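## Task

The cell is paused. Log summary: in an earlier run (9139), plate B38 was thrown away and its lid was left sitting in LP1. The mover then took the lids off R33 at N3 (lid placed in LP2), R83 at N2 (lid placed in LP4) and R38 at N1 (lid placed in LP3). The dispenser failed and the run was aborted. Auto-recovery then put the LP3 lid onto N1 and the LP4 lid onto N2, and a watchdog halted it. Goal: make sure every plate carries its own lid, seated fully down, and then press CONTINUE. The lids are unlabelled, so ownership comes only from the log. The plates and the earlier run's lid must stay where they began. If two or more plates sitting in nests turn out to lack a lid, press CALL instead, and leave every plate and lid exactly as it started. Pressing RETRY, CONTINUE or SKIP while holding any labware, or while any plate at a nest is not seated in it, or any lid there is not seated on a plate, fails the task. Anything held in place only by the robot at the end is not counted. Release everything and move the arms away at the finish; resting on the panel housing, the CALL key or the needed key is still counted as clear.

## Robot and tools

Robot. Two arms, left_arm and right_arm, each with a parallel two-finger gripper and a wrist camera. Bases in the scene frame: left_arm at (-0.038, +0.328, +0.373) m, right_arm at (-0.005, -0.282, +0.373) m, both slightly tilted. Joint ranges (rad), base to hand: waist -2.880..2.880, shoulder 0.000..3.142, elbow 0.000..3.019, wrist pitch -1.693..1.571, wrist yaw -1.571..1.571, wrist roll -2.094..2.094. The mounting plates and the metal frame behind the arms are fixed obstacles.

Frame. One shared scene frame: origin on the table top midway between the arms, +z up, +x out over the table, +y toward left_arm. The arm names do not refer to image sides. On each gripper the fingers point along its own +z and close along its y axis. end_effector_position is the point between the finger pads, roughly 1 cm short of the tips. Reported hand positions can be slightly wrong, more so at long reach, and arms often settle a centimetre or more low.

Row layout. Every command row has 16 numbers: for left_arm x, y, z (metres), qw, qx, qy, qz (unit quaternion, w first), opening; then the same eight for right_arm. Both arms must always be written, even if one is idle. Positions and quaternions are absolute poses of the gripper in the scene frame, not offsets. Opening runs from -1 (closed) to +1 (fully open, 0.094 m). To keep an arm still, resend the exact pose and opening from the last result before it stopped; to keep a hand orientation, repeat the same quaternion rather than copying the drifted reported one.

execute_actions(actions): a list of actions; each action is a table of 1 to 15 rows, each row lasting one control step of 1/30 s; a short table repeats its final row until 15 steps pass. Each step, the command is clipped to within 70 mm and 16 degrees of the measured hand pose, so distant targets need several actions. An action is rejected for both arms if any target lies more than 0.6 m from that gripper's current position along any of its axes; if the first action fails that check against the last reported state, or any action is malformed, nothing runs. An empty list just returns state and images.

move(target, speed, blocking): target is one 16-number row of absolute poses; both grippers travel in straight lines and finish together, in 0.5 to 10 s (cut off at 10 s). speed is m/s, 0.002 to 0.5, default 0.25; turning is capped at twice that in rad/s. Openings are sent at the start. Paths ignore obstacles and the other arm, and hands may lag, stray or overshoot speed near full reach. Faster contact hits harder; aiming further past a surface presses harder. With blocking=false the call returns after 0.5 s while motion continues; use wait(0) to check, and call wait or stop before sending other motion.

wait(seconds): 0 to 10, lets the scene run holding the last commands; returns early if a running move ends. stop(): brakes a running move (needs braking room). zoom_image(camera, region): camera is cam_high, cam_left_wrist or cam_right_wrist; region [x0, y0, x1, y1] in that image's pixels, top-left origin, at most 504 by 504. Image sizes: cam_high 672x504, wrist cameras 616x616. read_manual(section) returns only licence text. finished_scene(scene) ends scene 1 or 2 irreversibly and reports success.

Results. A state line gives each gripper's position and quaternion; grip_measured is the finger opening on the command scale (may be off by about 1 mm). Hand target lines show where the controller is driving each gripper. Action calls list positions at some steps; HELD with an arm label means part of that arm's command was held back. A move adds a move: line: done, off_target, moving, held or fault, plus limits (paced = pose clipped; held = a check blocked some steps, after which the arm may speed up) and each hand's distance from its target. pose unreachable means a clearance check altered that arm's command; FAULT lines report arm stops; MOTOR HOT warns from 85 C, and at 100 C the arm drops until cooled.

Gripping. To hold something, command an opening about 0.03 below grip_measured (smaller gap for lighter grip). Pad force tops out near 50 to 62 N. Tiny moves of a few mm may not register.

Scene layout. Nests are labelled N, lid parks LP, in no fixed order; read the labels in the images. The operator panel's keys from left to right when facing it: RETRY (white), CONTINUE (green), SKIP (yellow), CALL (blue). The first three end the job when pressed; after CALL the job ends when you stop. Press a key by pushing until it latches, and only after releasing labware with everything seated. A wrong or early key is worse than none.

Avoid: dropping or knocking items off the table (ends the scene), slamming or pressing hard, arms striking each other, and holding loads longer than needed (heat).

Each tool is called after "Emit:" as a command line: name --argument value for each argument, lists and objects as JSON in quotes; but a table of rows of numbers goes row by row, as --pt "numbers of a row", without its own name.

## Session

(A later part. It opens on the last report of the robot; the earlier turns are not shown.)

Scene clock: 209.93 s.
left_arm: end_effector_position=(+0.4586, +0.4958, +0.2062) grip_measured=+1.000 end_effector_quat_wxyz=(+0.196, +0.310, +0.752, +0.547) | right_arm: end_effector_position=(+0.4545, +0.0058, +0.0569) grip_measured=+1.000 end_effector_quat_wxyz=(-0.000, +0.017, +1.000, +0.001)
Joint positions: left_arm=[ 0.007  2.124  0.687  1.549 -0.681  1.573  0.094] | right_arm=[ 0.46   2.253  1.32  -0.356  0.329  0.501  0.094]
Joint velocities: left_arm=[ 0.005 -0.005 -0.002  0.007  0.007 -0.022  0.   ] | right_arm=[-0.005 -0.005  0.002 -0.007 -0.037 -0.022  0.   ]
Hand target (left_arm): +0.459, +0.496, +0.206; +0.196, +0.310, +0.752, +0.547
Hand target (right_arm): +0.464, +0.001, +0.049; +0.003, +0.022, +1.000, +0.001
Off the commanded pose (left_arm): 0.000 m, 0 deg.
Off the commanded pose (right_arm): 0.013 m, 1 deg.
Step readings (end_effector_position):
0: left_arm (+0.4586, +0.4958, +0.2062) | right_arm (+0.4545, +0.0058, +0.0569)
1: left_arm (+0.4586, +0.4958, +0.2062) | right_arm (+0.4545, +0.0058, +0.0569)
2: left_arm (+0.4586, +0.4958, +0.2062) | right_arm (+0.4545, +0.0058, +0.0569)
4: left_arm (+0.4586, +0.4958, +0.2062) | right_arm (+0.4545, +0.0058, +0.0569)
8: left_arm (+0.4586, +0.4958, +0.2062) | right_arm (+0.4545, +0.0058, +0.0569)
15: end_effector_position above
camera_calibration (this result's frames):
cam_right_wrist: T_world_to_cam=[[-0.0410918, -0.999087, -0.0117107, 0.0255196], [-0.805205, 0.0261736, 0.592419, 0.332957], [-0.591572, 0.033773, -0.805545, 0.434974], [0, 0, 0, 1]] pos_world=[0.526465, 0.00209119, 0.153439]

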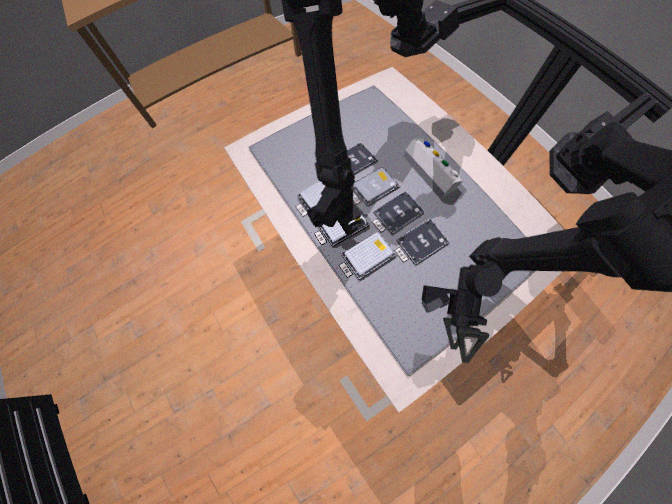

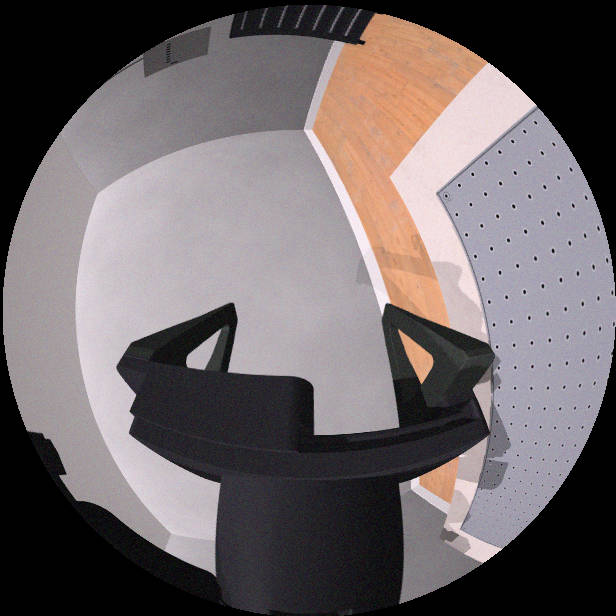

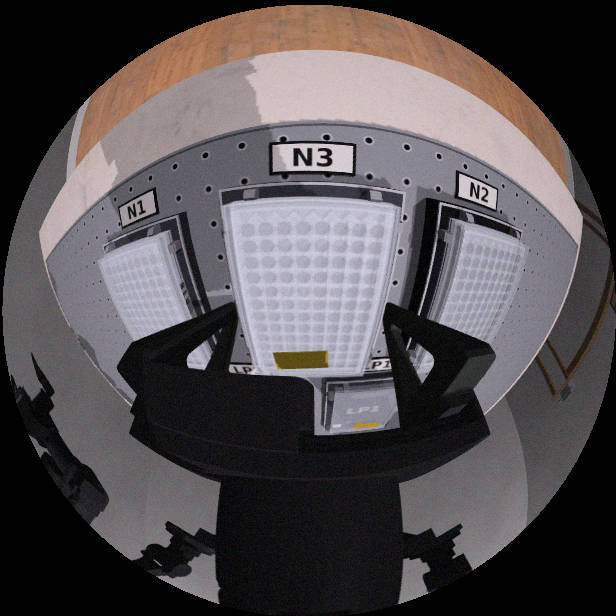

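Emit:
execute_actions --actions '[[[0.4586,0.4958,0.2062,0.196,0.310,0.752,0.547,1, 0.4655,-0.0025,0.048,0.003,0.022,1,0.001,0.9],[0.4586,0.4958,0.2062,0.196,0.310,0.752,0.547,1, 0.4655,-0.0025,0.048,0.003,0.022,1,0.001,0.87],[0.4586,0.4958,0.2062,0.196,0.310,0.752,0.547,1, 0.4655,-0.0025,0.048,0.003,0.022,1,0.001,0.85],[0.4586,0.4958,0.2062,0.196,0.310,0.752,0.547,1, 0.4655,-0.0025,0.048,0.003,0.022,1,0.001,0.84]],[[0.4586,0.4958,0.2062,0.196,0.310,0.752,0.547,1, 0.4665,-0.0052,0.0469,0.003,0.024,1,0.001,0.84]]]'

Emit:
zoom_image --camera "cam_right_wrist" --region '[210, 175, 410, 385]'

Scene clock: 229.87 s.
left_arm: end_effector_position=(+0.4586, +0.4958, +0.2062) grip_measured=+1.000 end_effector_quat_wxyz=(+0.196, +0.310, +0.752, +0.547) | right_arm: end_effector_position=(+0.4550, +0.0045, +0.0564) grip_measured=+0.843 end_effector_quat_wxyz=(-0.001, +0.015, +1.000, +0.001)
Joint positions: left_arm=[ 0.007  2.124  0.687  1.549 -0.681  1.573  0.094] | right_arm=[ 0.458  2.253  1.32  -0.356  0.328  0.496  0.087]
Joint velocities: left_arm=[-0.024 -0.005 -0.002  0.002 -0.007 -0.066  0.   ] | right_arm=[-0.005 -0.015 -0.007  0.012 -0.066  0.051 -0.002]
Hand target (left_arm): +0.459, +0.496, +0.206; +0.196, +0.310, +0.752, +0.547
Hand target (right_arm): +0.466, -0.005, +0.047; +0.003, +0.024, +1.000, +0.001
Off the commanded pose (left_arm): 0.000 m, 0 deg.
Off the commanded pose (right_arm): 0.018 m, 1 deg.
Step readings (end_effector_position; steps 1 to 15: 1st action; 16 to 30: 2nd action):
0: left_arm (+0.4586, +0.4958, +0.2062) | right_arm (+0.4545, +0.0058, +0.0569)
1: left_arm (+0.4586, +0.4958, +0.2062) | right_arm (+0.4545, +0.0058, +0.0569)
2: left_arm (+0.4586, +0.4958, +0.2062) | right_arm (+0.4545, +0.0058, +0.0569)
4: left_arm (+0.4586, +0.4958, +0.2062) | right_arm (+0.4545, +0.0058, +0.0569)
8: left_arm (+0.4586, +0.4958, +0.2062) | right_arm (+0.4545, +0.0058, +0.0569)
15: left_arm (+0.4586, +0.4958, +0.2062) | right_arm (+0.4545, +0.0058, +0.0569)
16: left_arm (+0.4586, +0.4958, +0.2062) | right_arm (+0.4546, +0.0056, +0.0568)
17: left_arm (+0.4586, +0.4958, +0.2062) | right_arm (+0.4546, +0.0056, +0.0568)
19: left_arm (+0.4586, +0.4958, +0.2062) | right_arm (+0.4548, +0.0051, +0.0566)
23: left_arm (+0.4586, +0.4958, +0.2062) | right_arm (+0.4550, +0.0045, +0.0564)
30: end_effector_position above
camera_calibration (this result's frames):
cam_right_wrist: T_world_to_cam=[[-0.0381905, -0.999202, -0.0116644, 0.0229435], [-0.804736, 0.0238335, 0.593154, 0.33342], [-0.592402, 0.0320396, -0.805005, 0.435264], [0, 0, 0, 1]] pos_world=[0.527043, 0.00103299, 0.152888]

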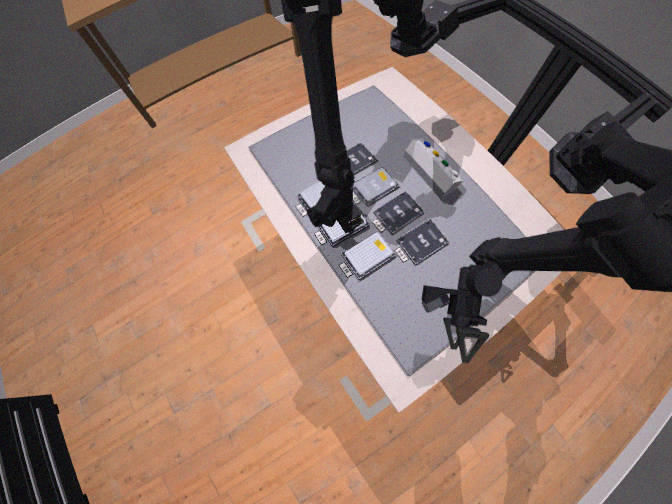

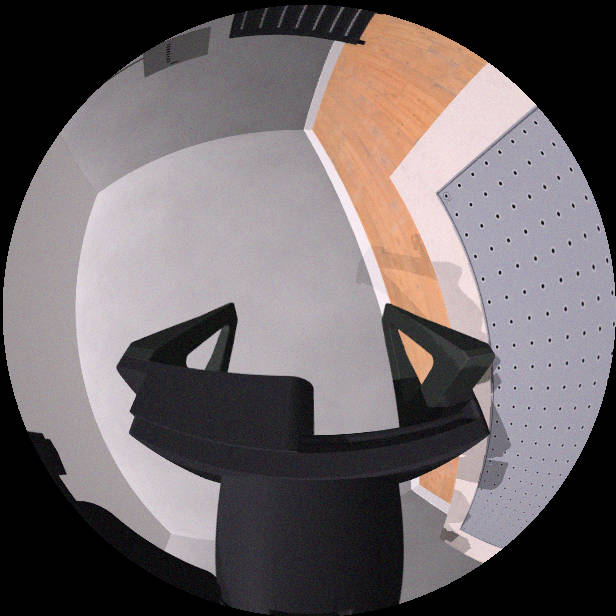

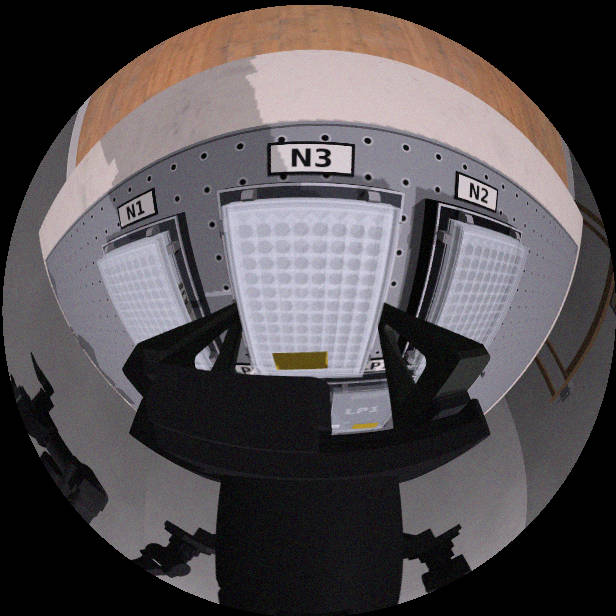

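Region (210, 175, 410, 385) of cam_right_wrist's 616x616 image, scaled by 2.400, with more detail than that image has; it fills the left 480 columns of this view, and the rest is white.

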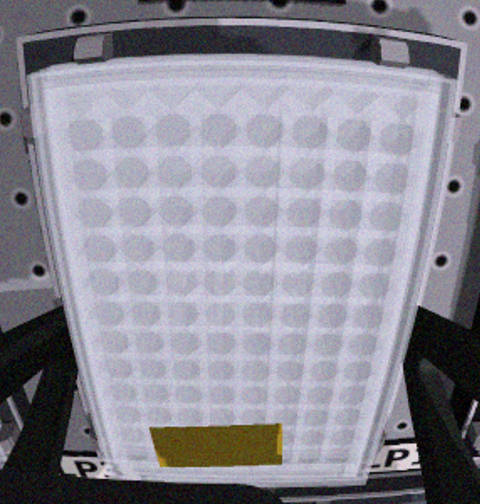

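Emit:
zoom_image --camera "cam_right_wrist" --region '[215, 185, 275, 245]'

Emit:
zoom_image --camera "cam_right_wrist" --region '[350, 185, 410, 245]'

Emit:
zoom_image --camera "cam_right_wrist" --region '[235, 320, 395, 385]'

Region (215, 185, 275, 245) of cam_right_wrist's 616x616 image, scaled by 8.400, with more detail than that image has.

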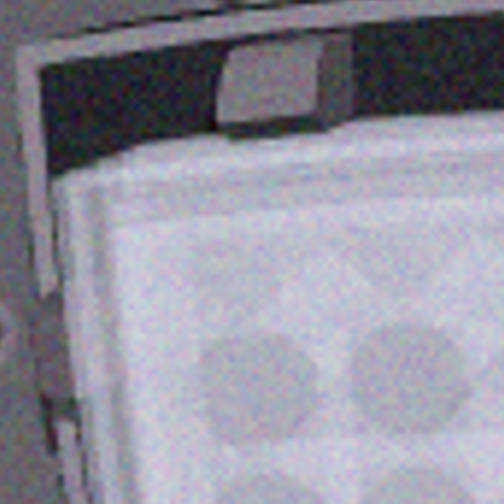

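Region (350, 185, 410, 245) of cam_right_wrist's 616x616 image, scaled by 8.400, with more detail than that image has.

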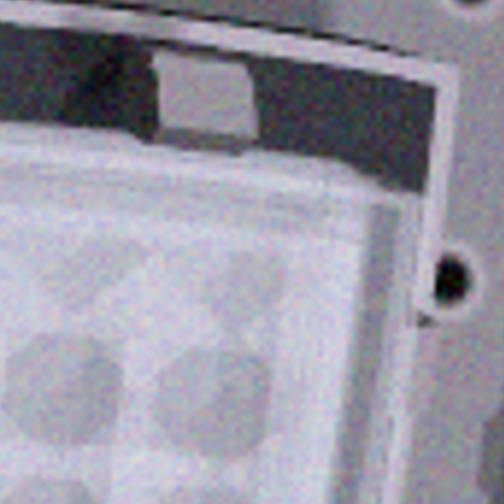

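Region (235, 320, 395, 385) of cam_right_wrist's 616x616 image, scaled by 3.150, with more detail than that image has; it fills the top 205 rows of this view, and the rest is white.

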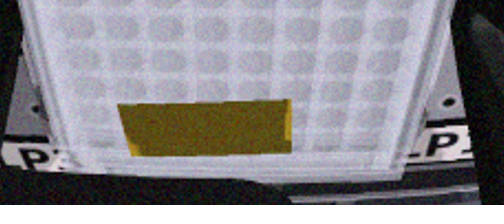

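Emit:
execute_actions --actions '[[[0.4586,0.4958,0.2062,0.196,0.310,0.752,0.547,1, 0.458,0.002,0.054,0,0.018,1,0,1],[0.4586,0.4958,0.2062,0.196,0.310,0.752,0.547,1, 0.458,0.002,0.054,0,0.018,1,0,1],[0.4586,0.4958,0.2062,0.196,0.310,0.752,0.547,1, 0.458,0.002,0.054,0,0.018,1,0,1],[0.4586,0.4958,0.2062,0.196,0.310,0.752,0.547,1, 0.455,0.005,0.06,0,0.018,1,0,1],[0.4586,0.4958,0.2062,0.196,0.310,0.752,0.547,1, 0.453,0.007,0.066,0,0.018,1,0,1],[0.4586,0.4958,0.2062,0.196,0.310,0.752,0.547,1, 0.451,0.009,0.072,0,0.018,1,0,1],[0.4586,0.4958,0.2062,0.196,0.310,0.752,0.547,1, 0.45,0.01,0.078,0,0.018,1,0,1],[0.4586,0.4958,0.2062,0.196,0.310,0.752,0.547,1, 0.45,0.01,0.083,0,0.018,1,0,1]]]'

Emit:
move --target '[0.4586,0.4958,0.2062,0.196,0.310,0.752,0.547,1, 0.38,0.008,0.09,0,0.018,1,0,1]' --speed 0.15

Scene clock: 246.87 s.
left_arm: end_effector_position=(+0.4586, +0.4958, +0.2062) grip_measured=+1.000 end_effector_quat_wxyz=(+0.196, +0.310, +0.752, +0.547) | right_arm: end_effector_position=(+0.4570, +0.0027, +0.0773) grip_measured=+1.000 end_effector_quat_wxyz=(+0.003, +0.021, +1.000, +0.001)
Joint positions: left_arm=[ 0.007  2.124  0.687  1.549 -0.681  1.573  0.094] | right_arm=[ 0.467  2.203  1.293 -0.374  0.333  0.515  0.094]
Joint velocities: left_arm=[ 0.015 -0.005  0.012 -0.022 -0.037 -0.051  0.   ] | right_arm=[ 0.015 -0.073 -0.017  0.002 -0.022 -0.007  0.   ]
Hand target (left_arm): +0.459, +0.496, +0.206; +0.196, +0.310, +0.752, +0.547
Hand target (right_arm): +0.450, +0.010, +0.083; +0.000, +0.018, +1.000, +0.000
Off the commanded pose (left_arm): 0.000 m, 0 deg.
Off the commanded pose (right_arm): 0.012 m, 1 deg.
Step readings (end_effector_position):
0: left_arm (+0.4586, +0.4958, +0.2062) | right_arm (+0.4550, +0.0045, +0.0564)
1: left_arm (+0.4586, +0.4958, +0.2062) | right_arm (+0.4550, +0.0045, +0.0564)
2: left_arm (+0.4586, +0.4958, +0.2062) | right_arm (+0.4550, +0.0045, +0.0564)
4: left_arm (+0.4586, +0.4958, +0.2062) | right_arm (+0.4550, +0.0045, +0.0564)
8: left_arm (+0.4586, +0.4958, +0.2062) | right_arm (+0.4519, +0.0009, +0.0604)
15: end_effector_position above
camera_calibration (this result's frames):
cam_right_wrist: T_world_to_cam=[[-0.050833, -0.998636, -0.0119586, 0.0272197], [-0.808562, 0.0341235, 0.587421, 0.324874], [-0.586211, 0.0395297, -0.809193, 0.450771], [0, 0, 0, 1]] pos_world=[0.528312, -0.00172217, 0.174249]

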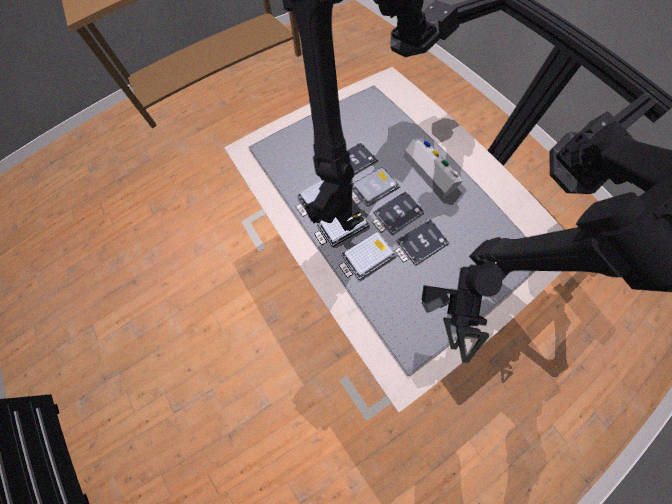

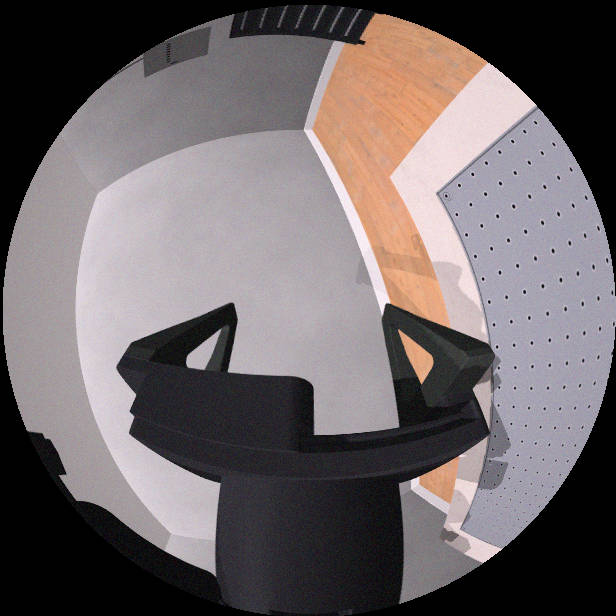

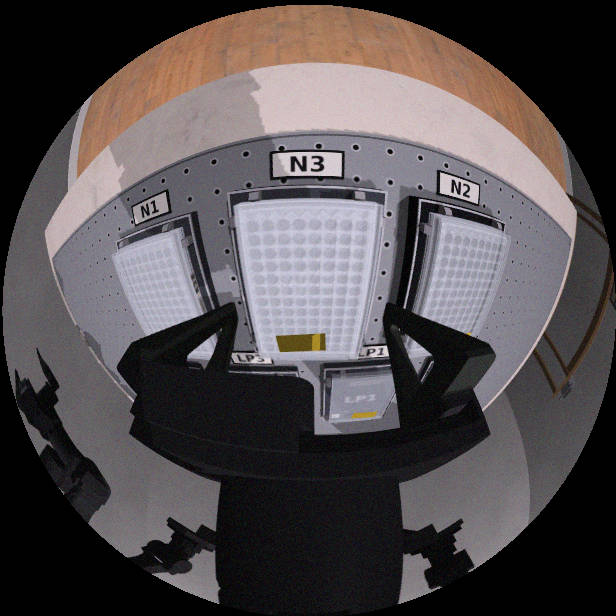

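Scene clock: 247.97 s.
left_arm: end_effector_position=(+0.4586, +0.4958, +0.2062) grip_measured=+1.000 end_effector_quat_wxyz=(+0.196, +0.310, +0.752, +0.547) | right_arm: end_effector_position=(+0.3751, +0.0021, +0.0835) grip_measured=+1.000 end_effector_quat_wxyz=(-0.010, +0.012, +1.000, -0.005)
Joint positions: left_arm=[ 0.007  2.124  0.687  1.549 -0.681  1.573  0.094] | right_arm=[ 0.541  2.17   1.103 -0.274  0.349  0.582  0.094]
Joint velocities: left_arm=[-0.024 -0.005 -0.002  0.027 -0.051 -0.022  0.   ] | right_arm=[-0.015 -0.015 -0.002 -0.002 -0.095 -0.037  0.   ]
Hand target (left_arm): +0.459, +0.496, +0.206; +0.196, +0.310, +0.752, +0.547
Hand target (right_arm): +0.380, +0.007, +0.090; +0.000, +0.018, +1.000, +0.001
Off the commanded pose (left_arm): 0.000 m, 0 deg.
Off the commanded pose (right_arm): 0.010 m, 1 deg.
move: done
camera_calibration (this result's frames):
cam_right_wrist: T_world_to_cam=[[-0.0318575, -0.999492, 0.000184527, 0.0144439], [-0.793645, 0.0254086, 0.60785, 0.24769], [-0.607546, 0.0192181, -0.794052, 0.41463], [0, 0, 0, 1]] pos_world=[0.448945, 0.000174715, 0.178677]

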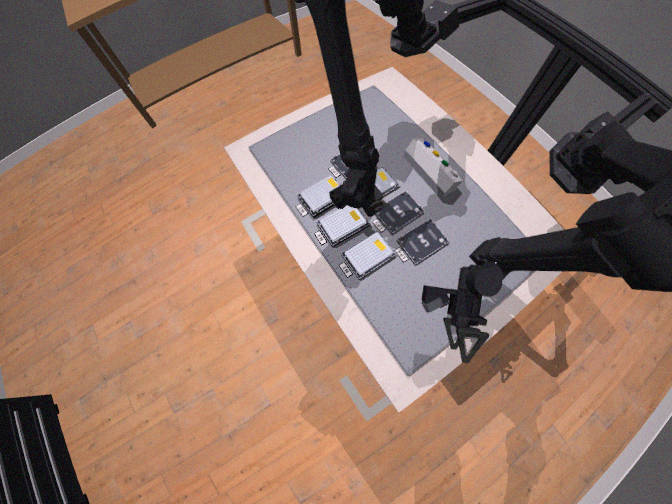

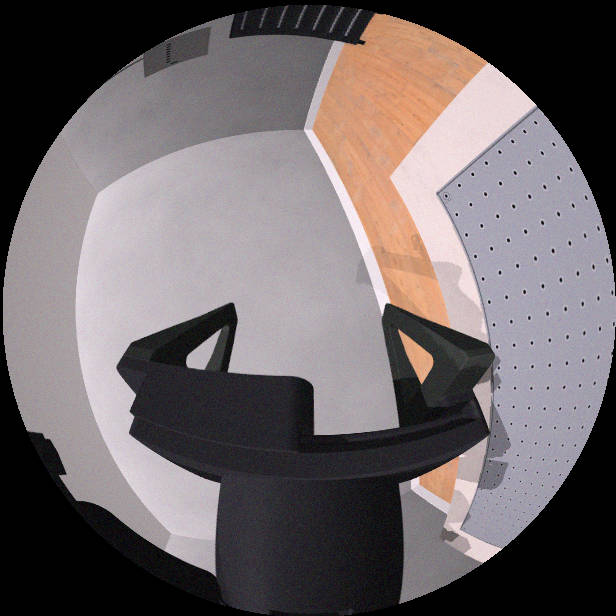

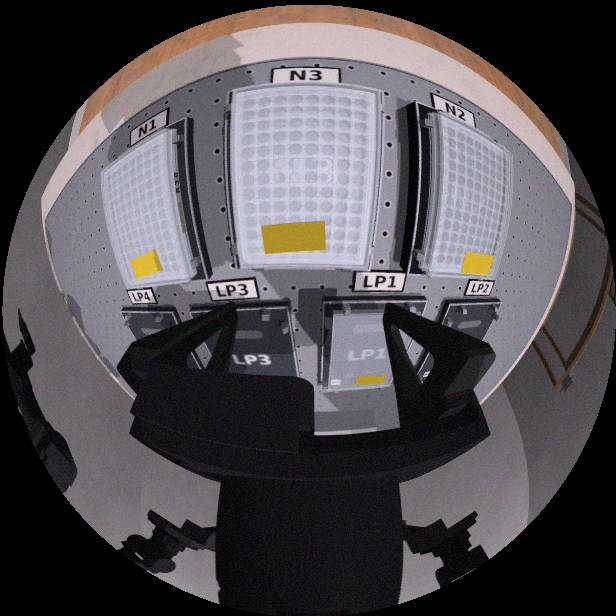

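Emit:
zoom_image --camera "cam_right_wrist" --region '[205, 70, 405, 285]'

Emit:
zoom_image --camera "cam_high" --region '[292, 170, 402, 285]'

Region (205, 70, 405, 285) of cam_right_wrist's 616x616 image, scaled by 2.344, with more detail than that image has; it fills the left 469 columns of this view, and the rest is white.

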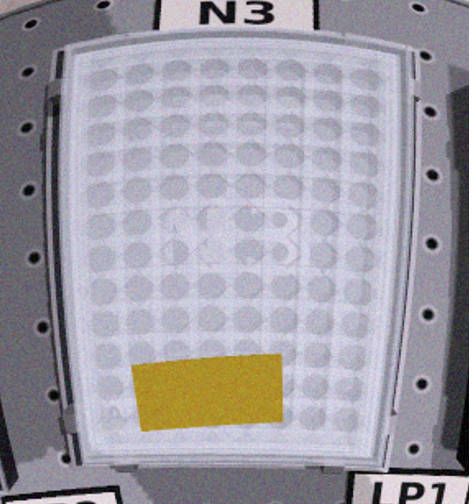

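Region (292, 170, 402, 285) of cam_high's 672x504 image, scaled by 4.383, with more detail than that image has; it fills the left 482 columns of this view, and the rest is white.

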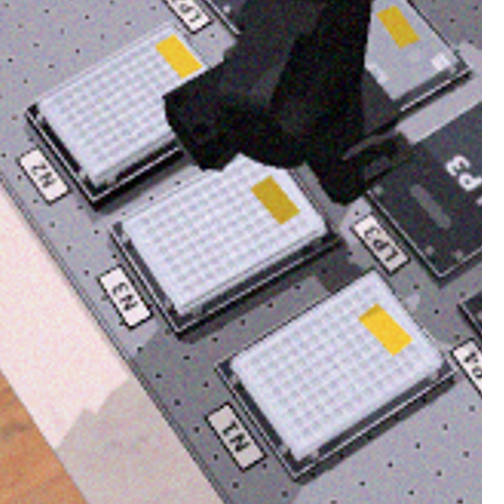

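Emit:
zoom_image --camera "cam_right_wrist" --region '[320, 200, 400, 280]'

Emit:
zoom_image --camera "cam_right_wrist" --region '[215, 200, 295, 280]'

Emit:
zoom_image --camera "cam_right_wrist" --region '[215, 75, 295, 155]'

Emit:
zoom_image --camera "cam_right_wrist" --region '[320, 75, 400, 155]'

Region (320, 200, 400, 280) of cam_right_wrist's 616x616 image, scaled by 6.300, with more detail than that image has.

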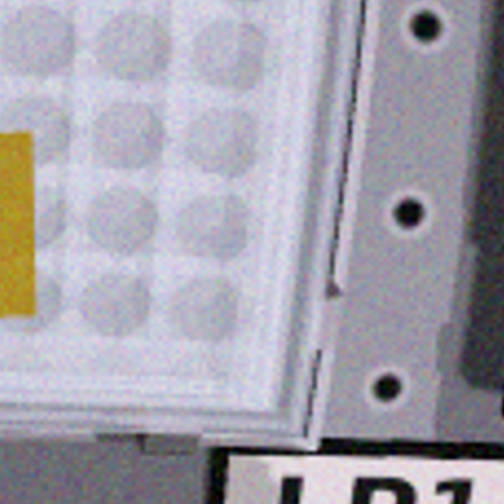

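Region (215, 200, 295, 280) of cam_right_wrist's 616x616 image, scaled by 6.300, with more detail than that image has.

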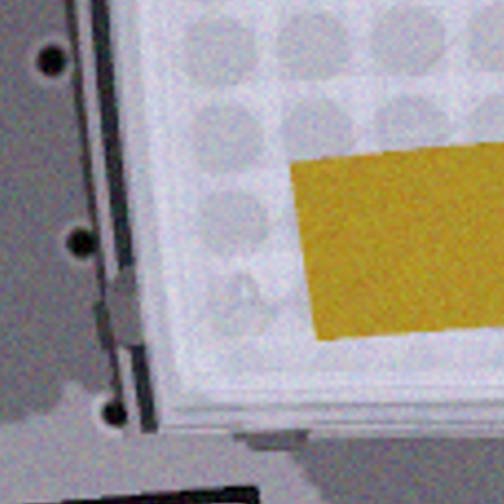

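Region (215, 75, 295, 155) of cam_right_wrist's 616x616 image, scaled by 6.300, with more detail than that image has.

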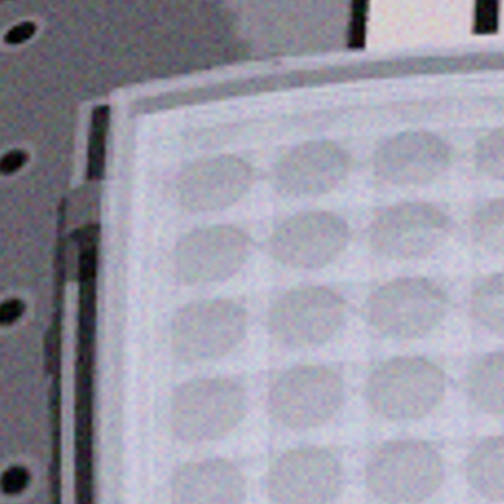

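Region (320, 75, 400, 155) of cam_right_wrist's 616x616 image, scaled by 6.300, with more detail than that image has.

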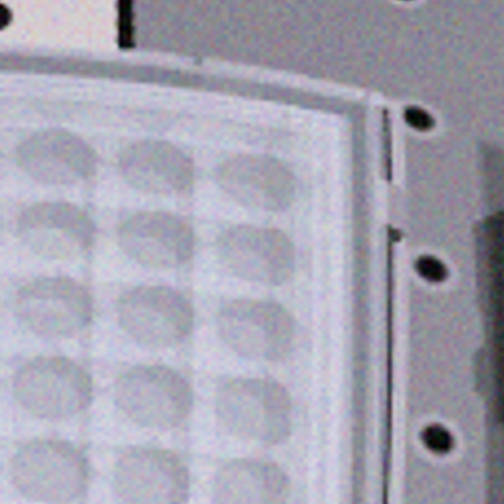

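Emit:
move --target '[0.4586,0.4958,0.2062,0.196,0.310,0.752,0.547,1, 0.464,-0.002,0.062,0.003,0.026,1,0,1]' --speed 0.12

Scene clock: 271.97 s.
left_arm: end_effector_position=(+0.4586, +0.4958, +0.2062) grip_measured=+1.000 end_effector_quat_wxyz=(+0.196, +0.310, +0.752, +0.547) | right_arm: end_effector_position=(+0.4604, +0.0065, +0.0746) grip_measured=+1.000 end_effector_quat_wxyz=(+0.010, +0.026, +1.000, +0.005)
Joint positions: left_arm=[ 0.007  2.124  0.687  1.549 -0.681  1.573  0.094] | right_arm=[ 0.468  2.212  1.299 -0.355  0.335  0.52   0.094]
Joint velocities: left_arm=[-0.005 -0.005 -0.022 -0.007  0.066 -0.022  0.   ] | right_arm=[ 0.005  0.005  0.012 -0.007  0.037  0.081  0.   ]
Hand target (left_arm): +0.459, +0.496, +0.206; +0.196, +0.310, +0.752, +0.547
Hand target (right_arm): +0.464, -0.001, +0.063; +0.003, +0.026, +1.000, -0.000
Off the commanded pose (left_arm): 0.000 m, 0 deg.
Off the commanded pose (right_arm): 0.016 m, 1 deg.
move: off_target (right_arm)
camera_calibration (this result's frames):
cam_right_wrist: T_world_to_cam=[[-0.0590498, -0.998061, -0.019658, 0.0355771], [-0.817204, 0.037021, 0.575158, 0.333939], [-0.573315, 0.0500276, -0.817806, 0.445159], [0, 0, 0, 1]] pos_world=[0.530214, 0.000875102, 0.172686]

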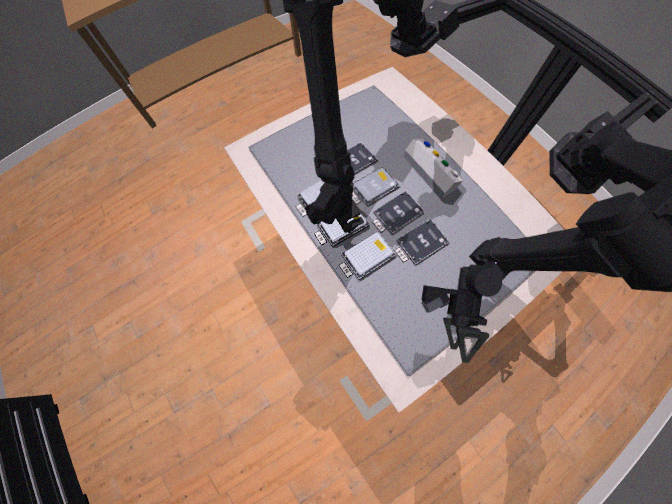

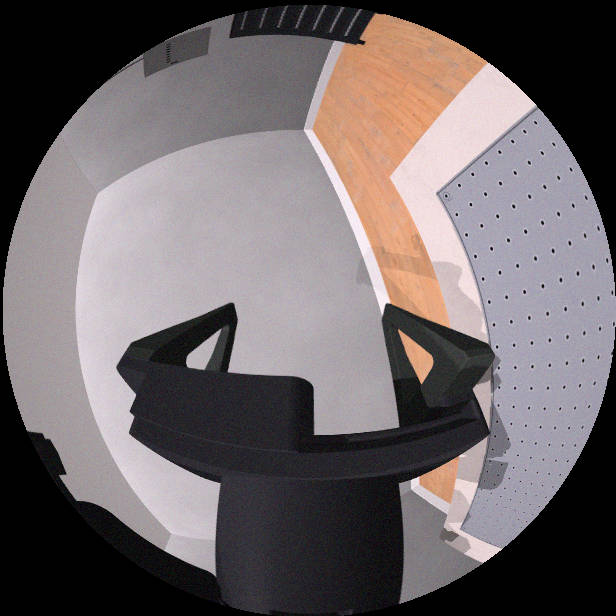

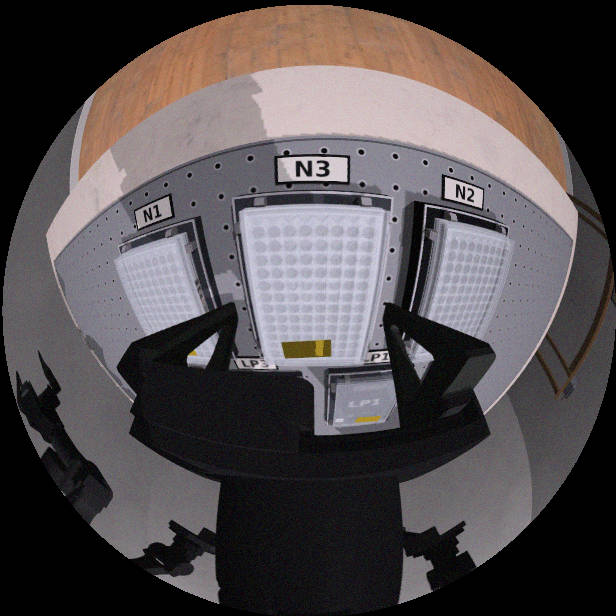

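Emit:
move --target '[0.4586,0.4958,0.2062,0.196,0.310,0.752,0.547,1, 0.465,-0.003,0.046,0.003,0.027,1,0,1]' --speed 0.04

Emit:
zoom_image --camera "cam_right_wrist" --region '[210, 175, 410, 385]'

Scene clock: 277.80 s.
left_arm: end_effector_position=(+0.4586, +0.4958, +0.2062) grip_measured=+1.000 end_effector_quat_wxyz=(+0.196, +0.310, +0.752, +0.547) | right_arm: end_effector_position=(+0.4544, +0.0044, +0.0578) grip_measured=+1.000 end_effector_quat_wxyz=(+0.000, +0.020, +1.000, -0.000)
Joint positions: left_arm=[ 0.007  2.124  0.687  1.549 -0.681  1.573  0.094] | right_arm=[ 0.46   2.25   1.316 -0.355  0.331  0.506  0.094]
Joint velocities: left_arm=[-0.015  0.005 -0.002 -0.007  0.007  0.007  0.   ] | right_arm=[ 0.005 -0.015 -0.002 -0.007 -0.022 -0.007  0.   ]
Hand target (left_arm): +0.459, +0.496, +0.206; +0.196, +0.310, +0.752, +0.547
Hand target (right_arm): +0.465, -0.003, +0.047; +0.003, +0.027, +1.000, -0.000
Off the commanded pose (left_arm): 0.000 m, 0 deg.
Off the commanded pose (right_arm): 0.018 m, 1 deg.
move: off_target (right_arm)
camera_calibration (this result's frames):
cam_right_wrist: T_world_to_cam=[[-0.0471105, -0.998845, -0.00941271, 0.0267216], [-0.805566, 0.0324193, 0.591618, 0.33253], [-0.59063, 0.035454, -0.806164, 0.435322], [0, 0, 0, 1]] pos_world=[0.526248, 0.00047643, 0.154462]

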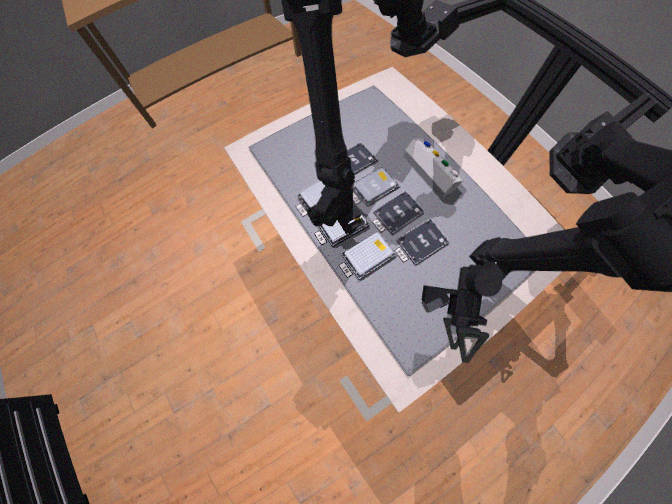

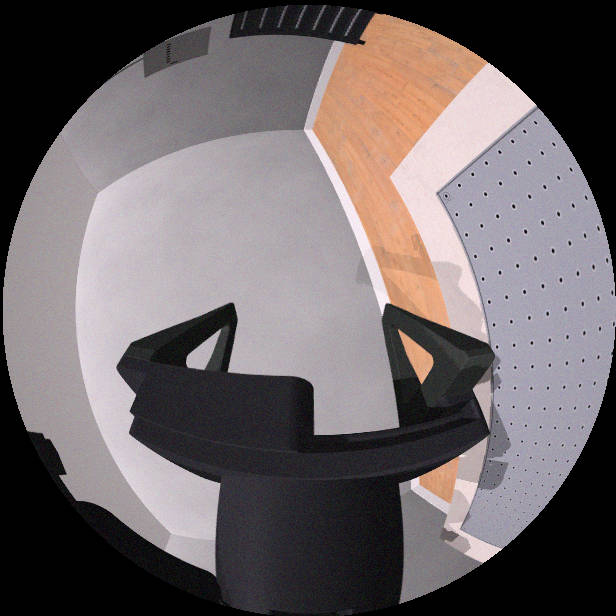

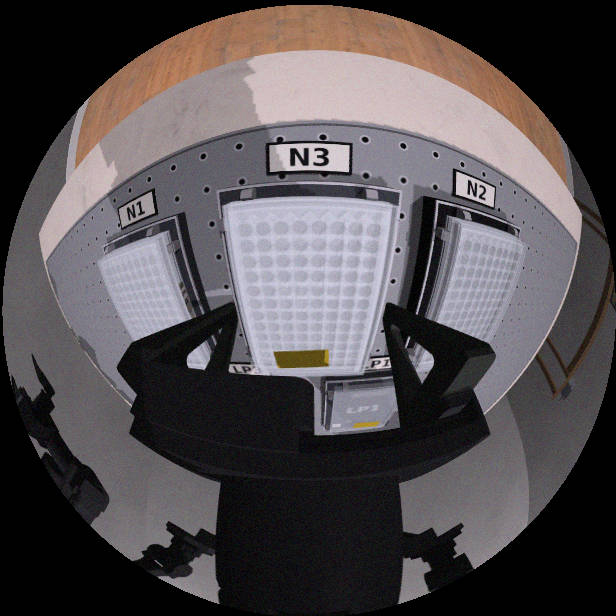

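Region (210, 175, 410, 385) of cam_right_wrist's 616x616 image, scaled by 2.400, with more detail than that image has; it fills the left 480 columns of this view, and the rest is white.

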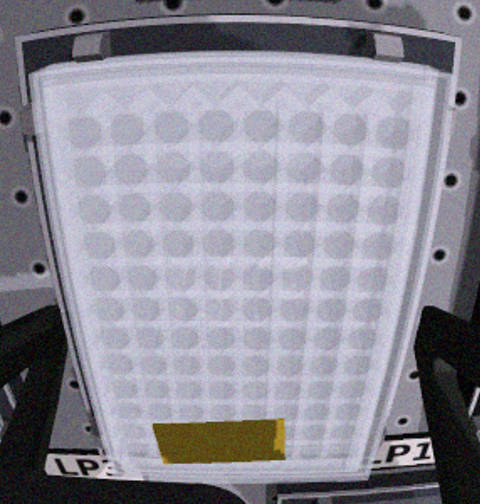

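Emit:
execute_actions --actions '[[[0.4586,0.4958,0.2062,0.196,0.310,0.752,0.547,1, 0.4675,-0.002,0.0465,0.005,0.027,1,0.001,1]]]'

Scene clock: 282.90 s.
left_arm: end_effector_position=(+0.4586, +0.4958, +0.2062) grip_measured=+1.000 end_effector_quat_wxyz=(+0.196, +0.310, +0.752, +0.547) | right_arm: end_effector_position=(+0.4544, +0.0044, +0.0578) grip_measured=+1.000 end_effector_quat_wxyz=(+0.000, +0.019, +1.000, -0.000)
Joint positions: left_arm=[ 0.007  2.124  0.687  1.549 -0.681  1.573  0.094] | right_arm=[ 0.46   2.25   1.316 -0.355  0.331  0.505  0.094]
Joint velocities: left_arm=[ 0.005 -0.024  0.012 -0.002 -0.022  0.007  0.   ] | right_arm=[ 0.005 -0.005 -0.017  0.007  0.007 -0.022  0.   ]
Hand target (left_arm): +0.459, +0.496, +0.206; +0.196, +0.310, +0.752, +0.547
Hand target (right_arm): +0.467, -0.002, +0.047; +0.005, +0.027, +1.000, +0.001
Off the commanded pose (left_arm): 0.000 m, 0 deg.
Off the commanded pose (right_arm): 0.018 m, 1 deg.
Step readings (end_effector_position):
0: left_arm (+0.4586, +0.4958, +0.2062) | right_arm (+0.4544, +0.0044, +0.0578)
1: left_arm (+0.4586, +0.4958, +0.2062) | right_arm (+0.4544, +0.0044, +0.0578)
2: left_arm (+0.4586, +0.4958, +0.2062) | right_arm (+0.4544, +0.0044, +0.0578)
4: left_arm (+0.4586, +0.4958, +0.2062) | right_arm (+0.4544, +0.0044, +0.0578)
8: left_arm (+0.4586, +0.4958, +0.2062) | right_arm (+0.4544, +0.0044, +0.0578)
15: end_effector_position above
camera_calibration (this result's frames):
cam_right_wrist: T_world_to_cam=[[-0.0455863, -0.998916, -0.00941222, 0.0260293], [-0.805615, 0.0311904, 0.591618, 0.332557], [-0.590683, 0.0345523, -0.806163, 0.435351], [0, 0, 0, 1]] pos_world=[0.526254, 0.000586099, 0.154462]

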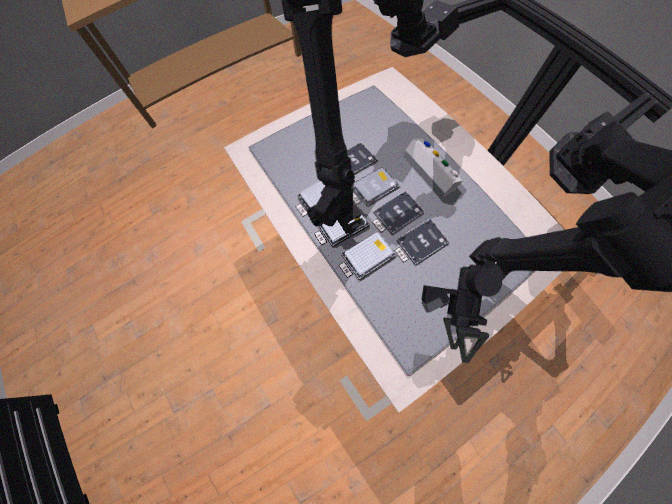

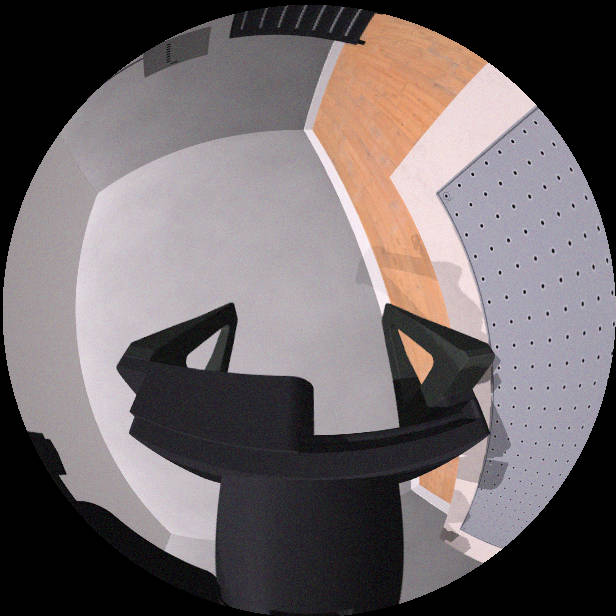

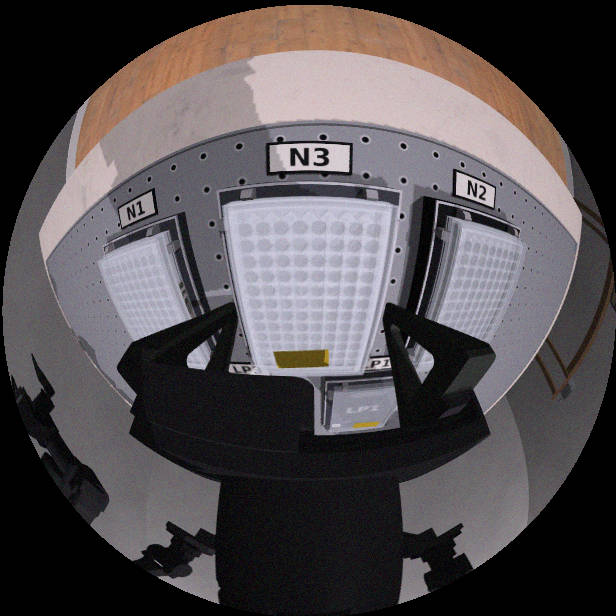

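Emit:
execute_actions --actions '[]'

Scene clock: 303.77 s.
left_arm: end_effector_position=(+0.4586, +0.4958, +0.2062) grip_measured=+1.000 end_effector_quat_wxyz=(+0.196, +0.310, +0.752, +0.547) | right_arm: end_effector_position=(+0.4544, +0.0044, +0.0578) grip_measured=+1.000 end_effector_quat_wxyz=(+0.000, +0.019, +1.000, -0.000)
Joint positions: left_arm=[ 0.007  2.124  0.687  1.549 -0.681  1.573  0.094] | right_arm=[ 0.46   2.25   1.316 -0.355  0.331  0.505  0.094]
Joint velocities: left_arm=[-0.005 -0.015  0.012 -0.012 -0.007 -0.037  0.   ] | right_arm=[-0.005  0.005 -0.007  0.002 -0.007  0.007  0.   ]
Hand target (left_arm): +0.459, +0.496, +0.206; +0.196, +0.310, +0.752, +0.547
Hand target (right_arm): +0.467, -0.002, +0.047; +0.005, +0.027, +1.000, +0.001
Off the commanded pose (left_arm): 0.000 m, 0 deg.
Off the commanded pose (right_arm): 0.018 m, 1 deg.
camera_calibration (this result's frames):
cam_right_wrist: T_world_to_cam=[[-0.0455863, -0.998916, -0.00941222, 0.0260293], [-0.805615, 0.0311904, 0.591618, 0.332557], [-0.590683, 0.0345523, -0.806163, 0.435351], [0, 0, 0, 1]] pos_world=[0.526254, 0.000586099, 0.154462]

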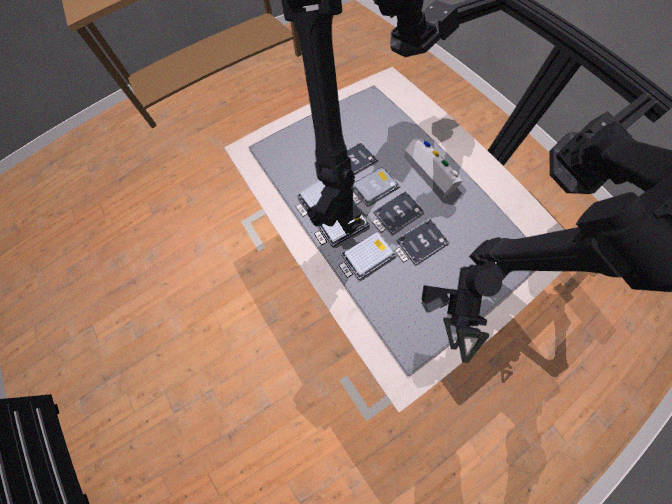

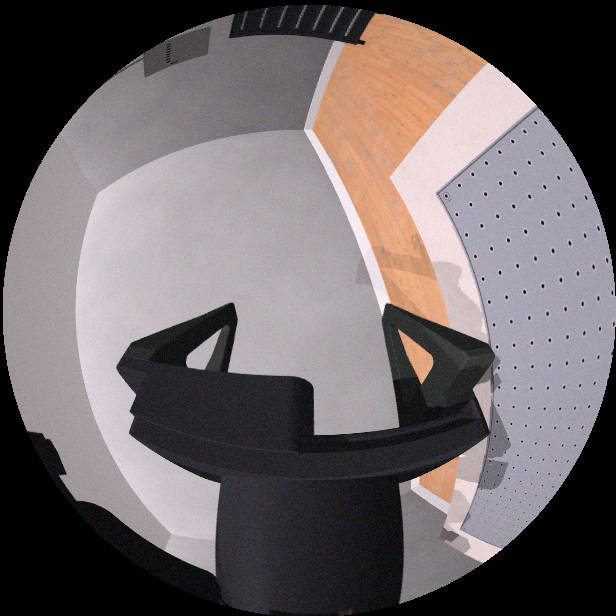

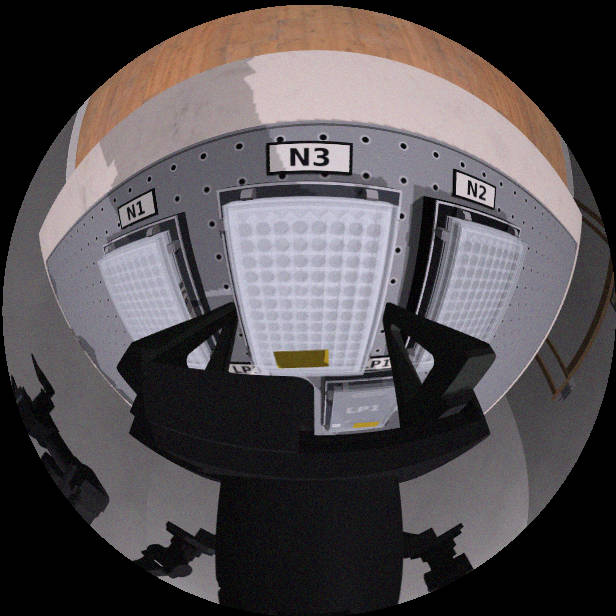

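Emit:
zoom_image --camera "cam_right_wrist" --region '[200, 170, 420, 390]'

Region (200, 170, 420, 390) of cam_right_wrist's 616x616 image, scaled by 2.291, with more detail than that image has.

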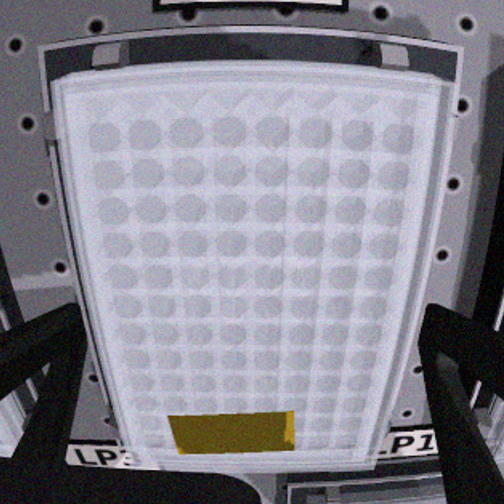

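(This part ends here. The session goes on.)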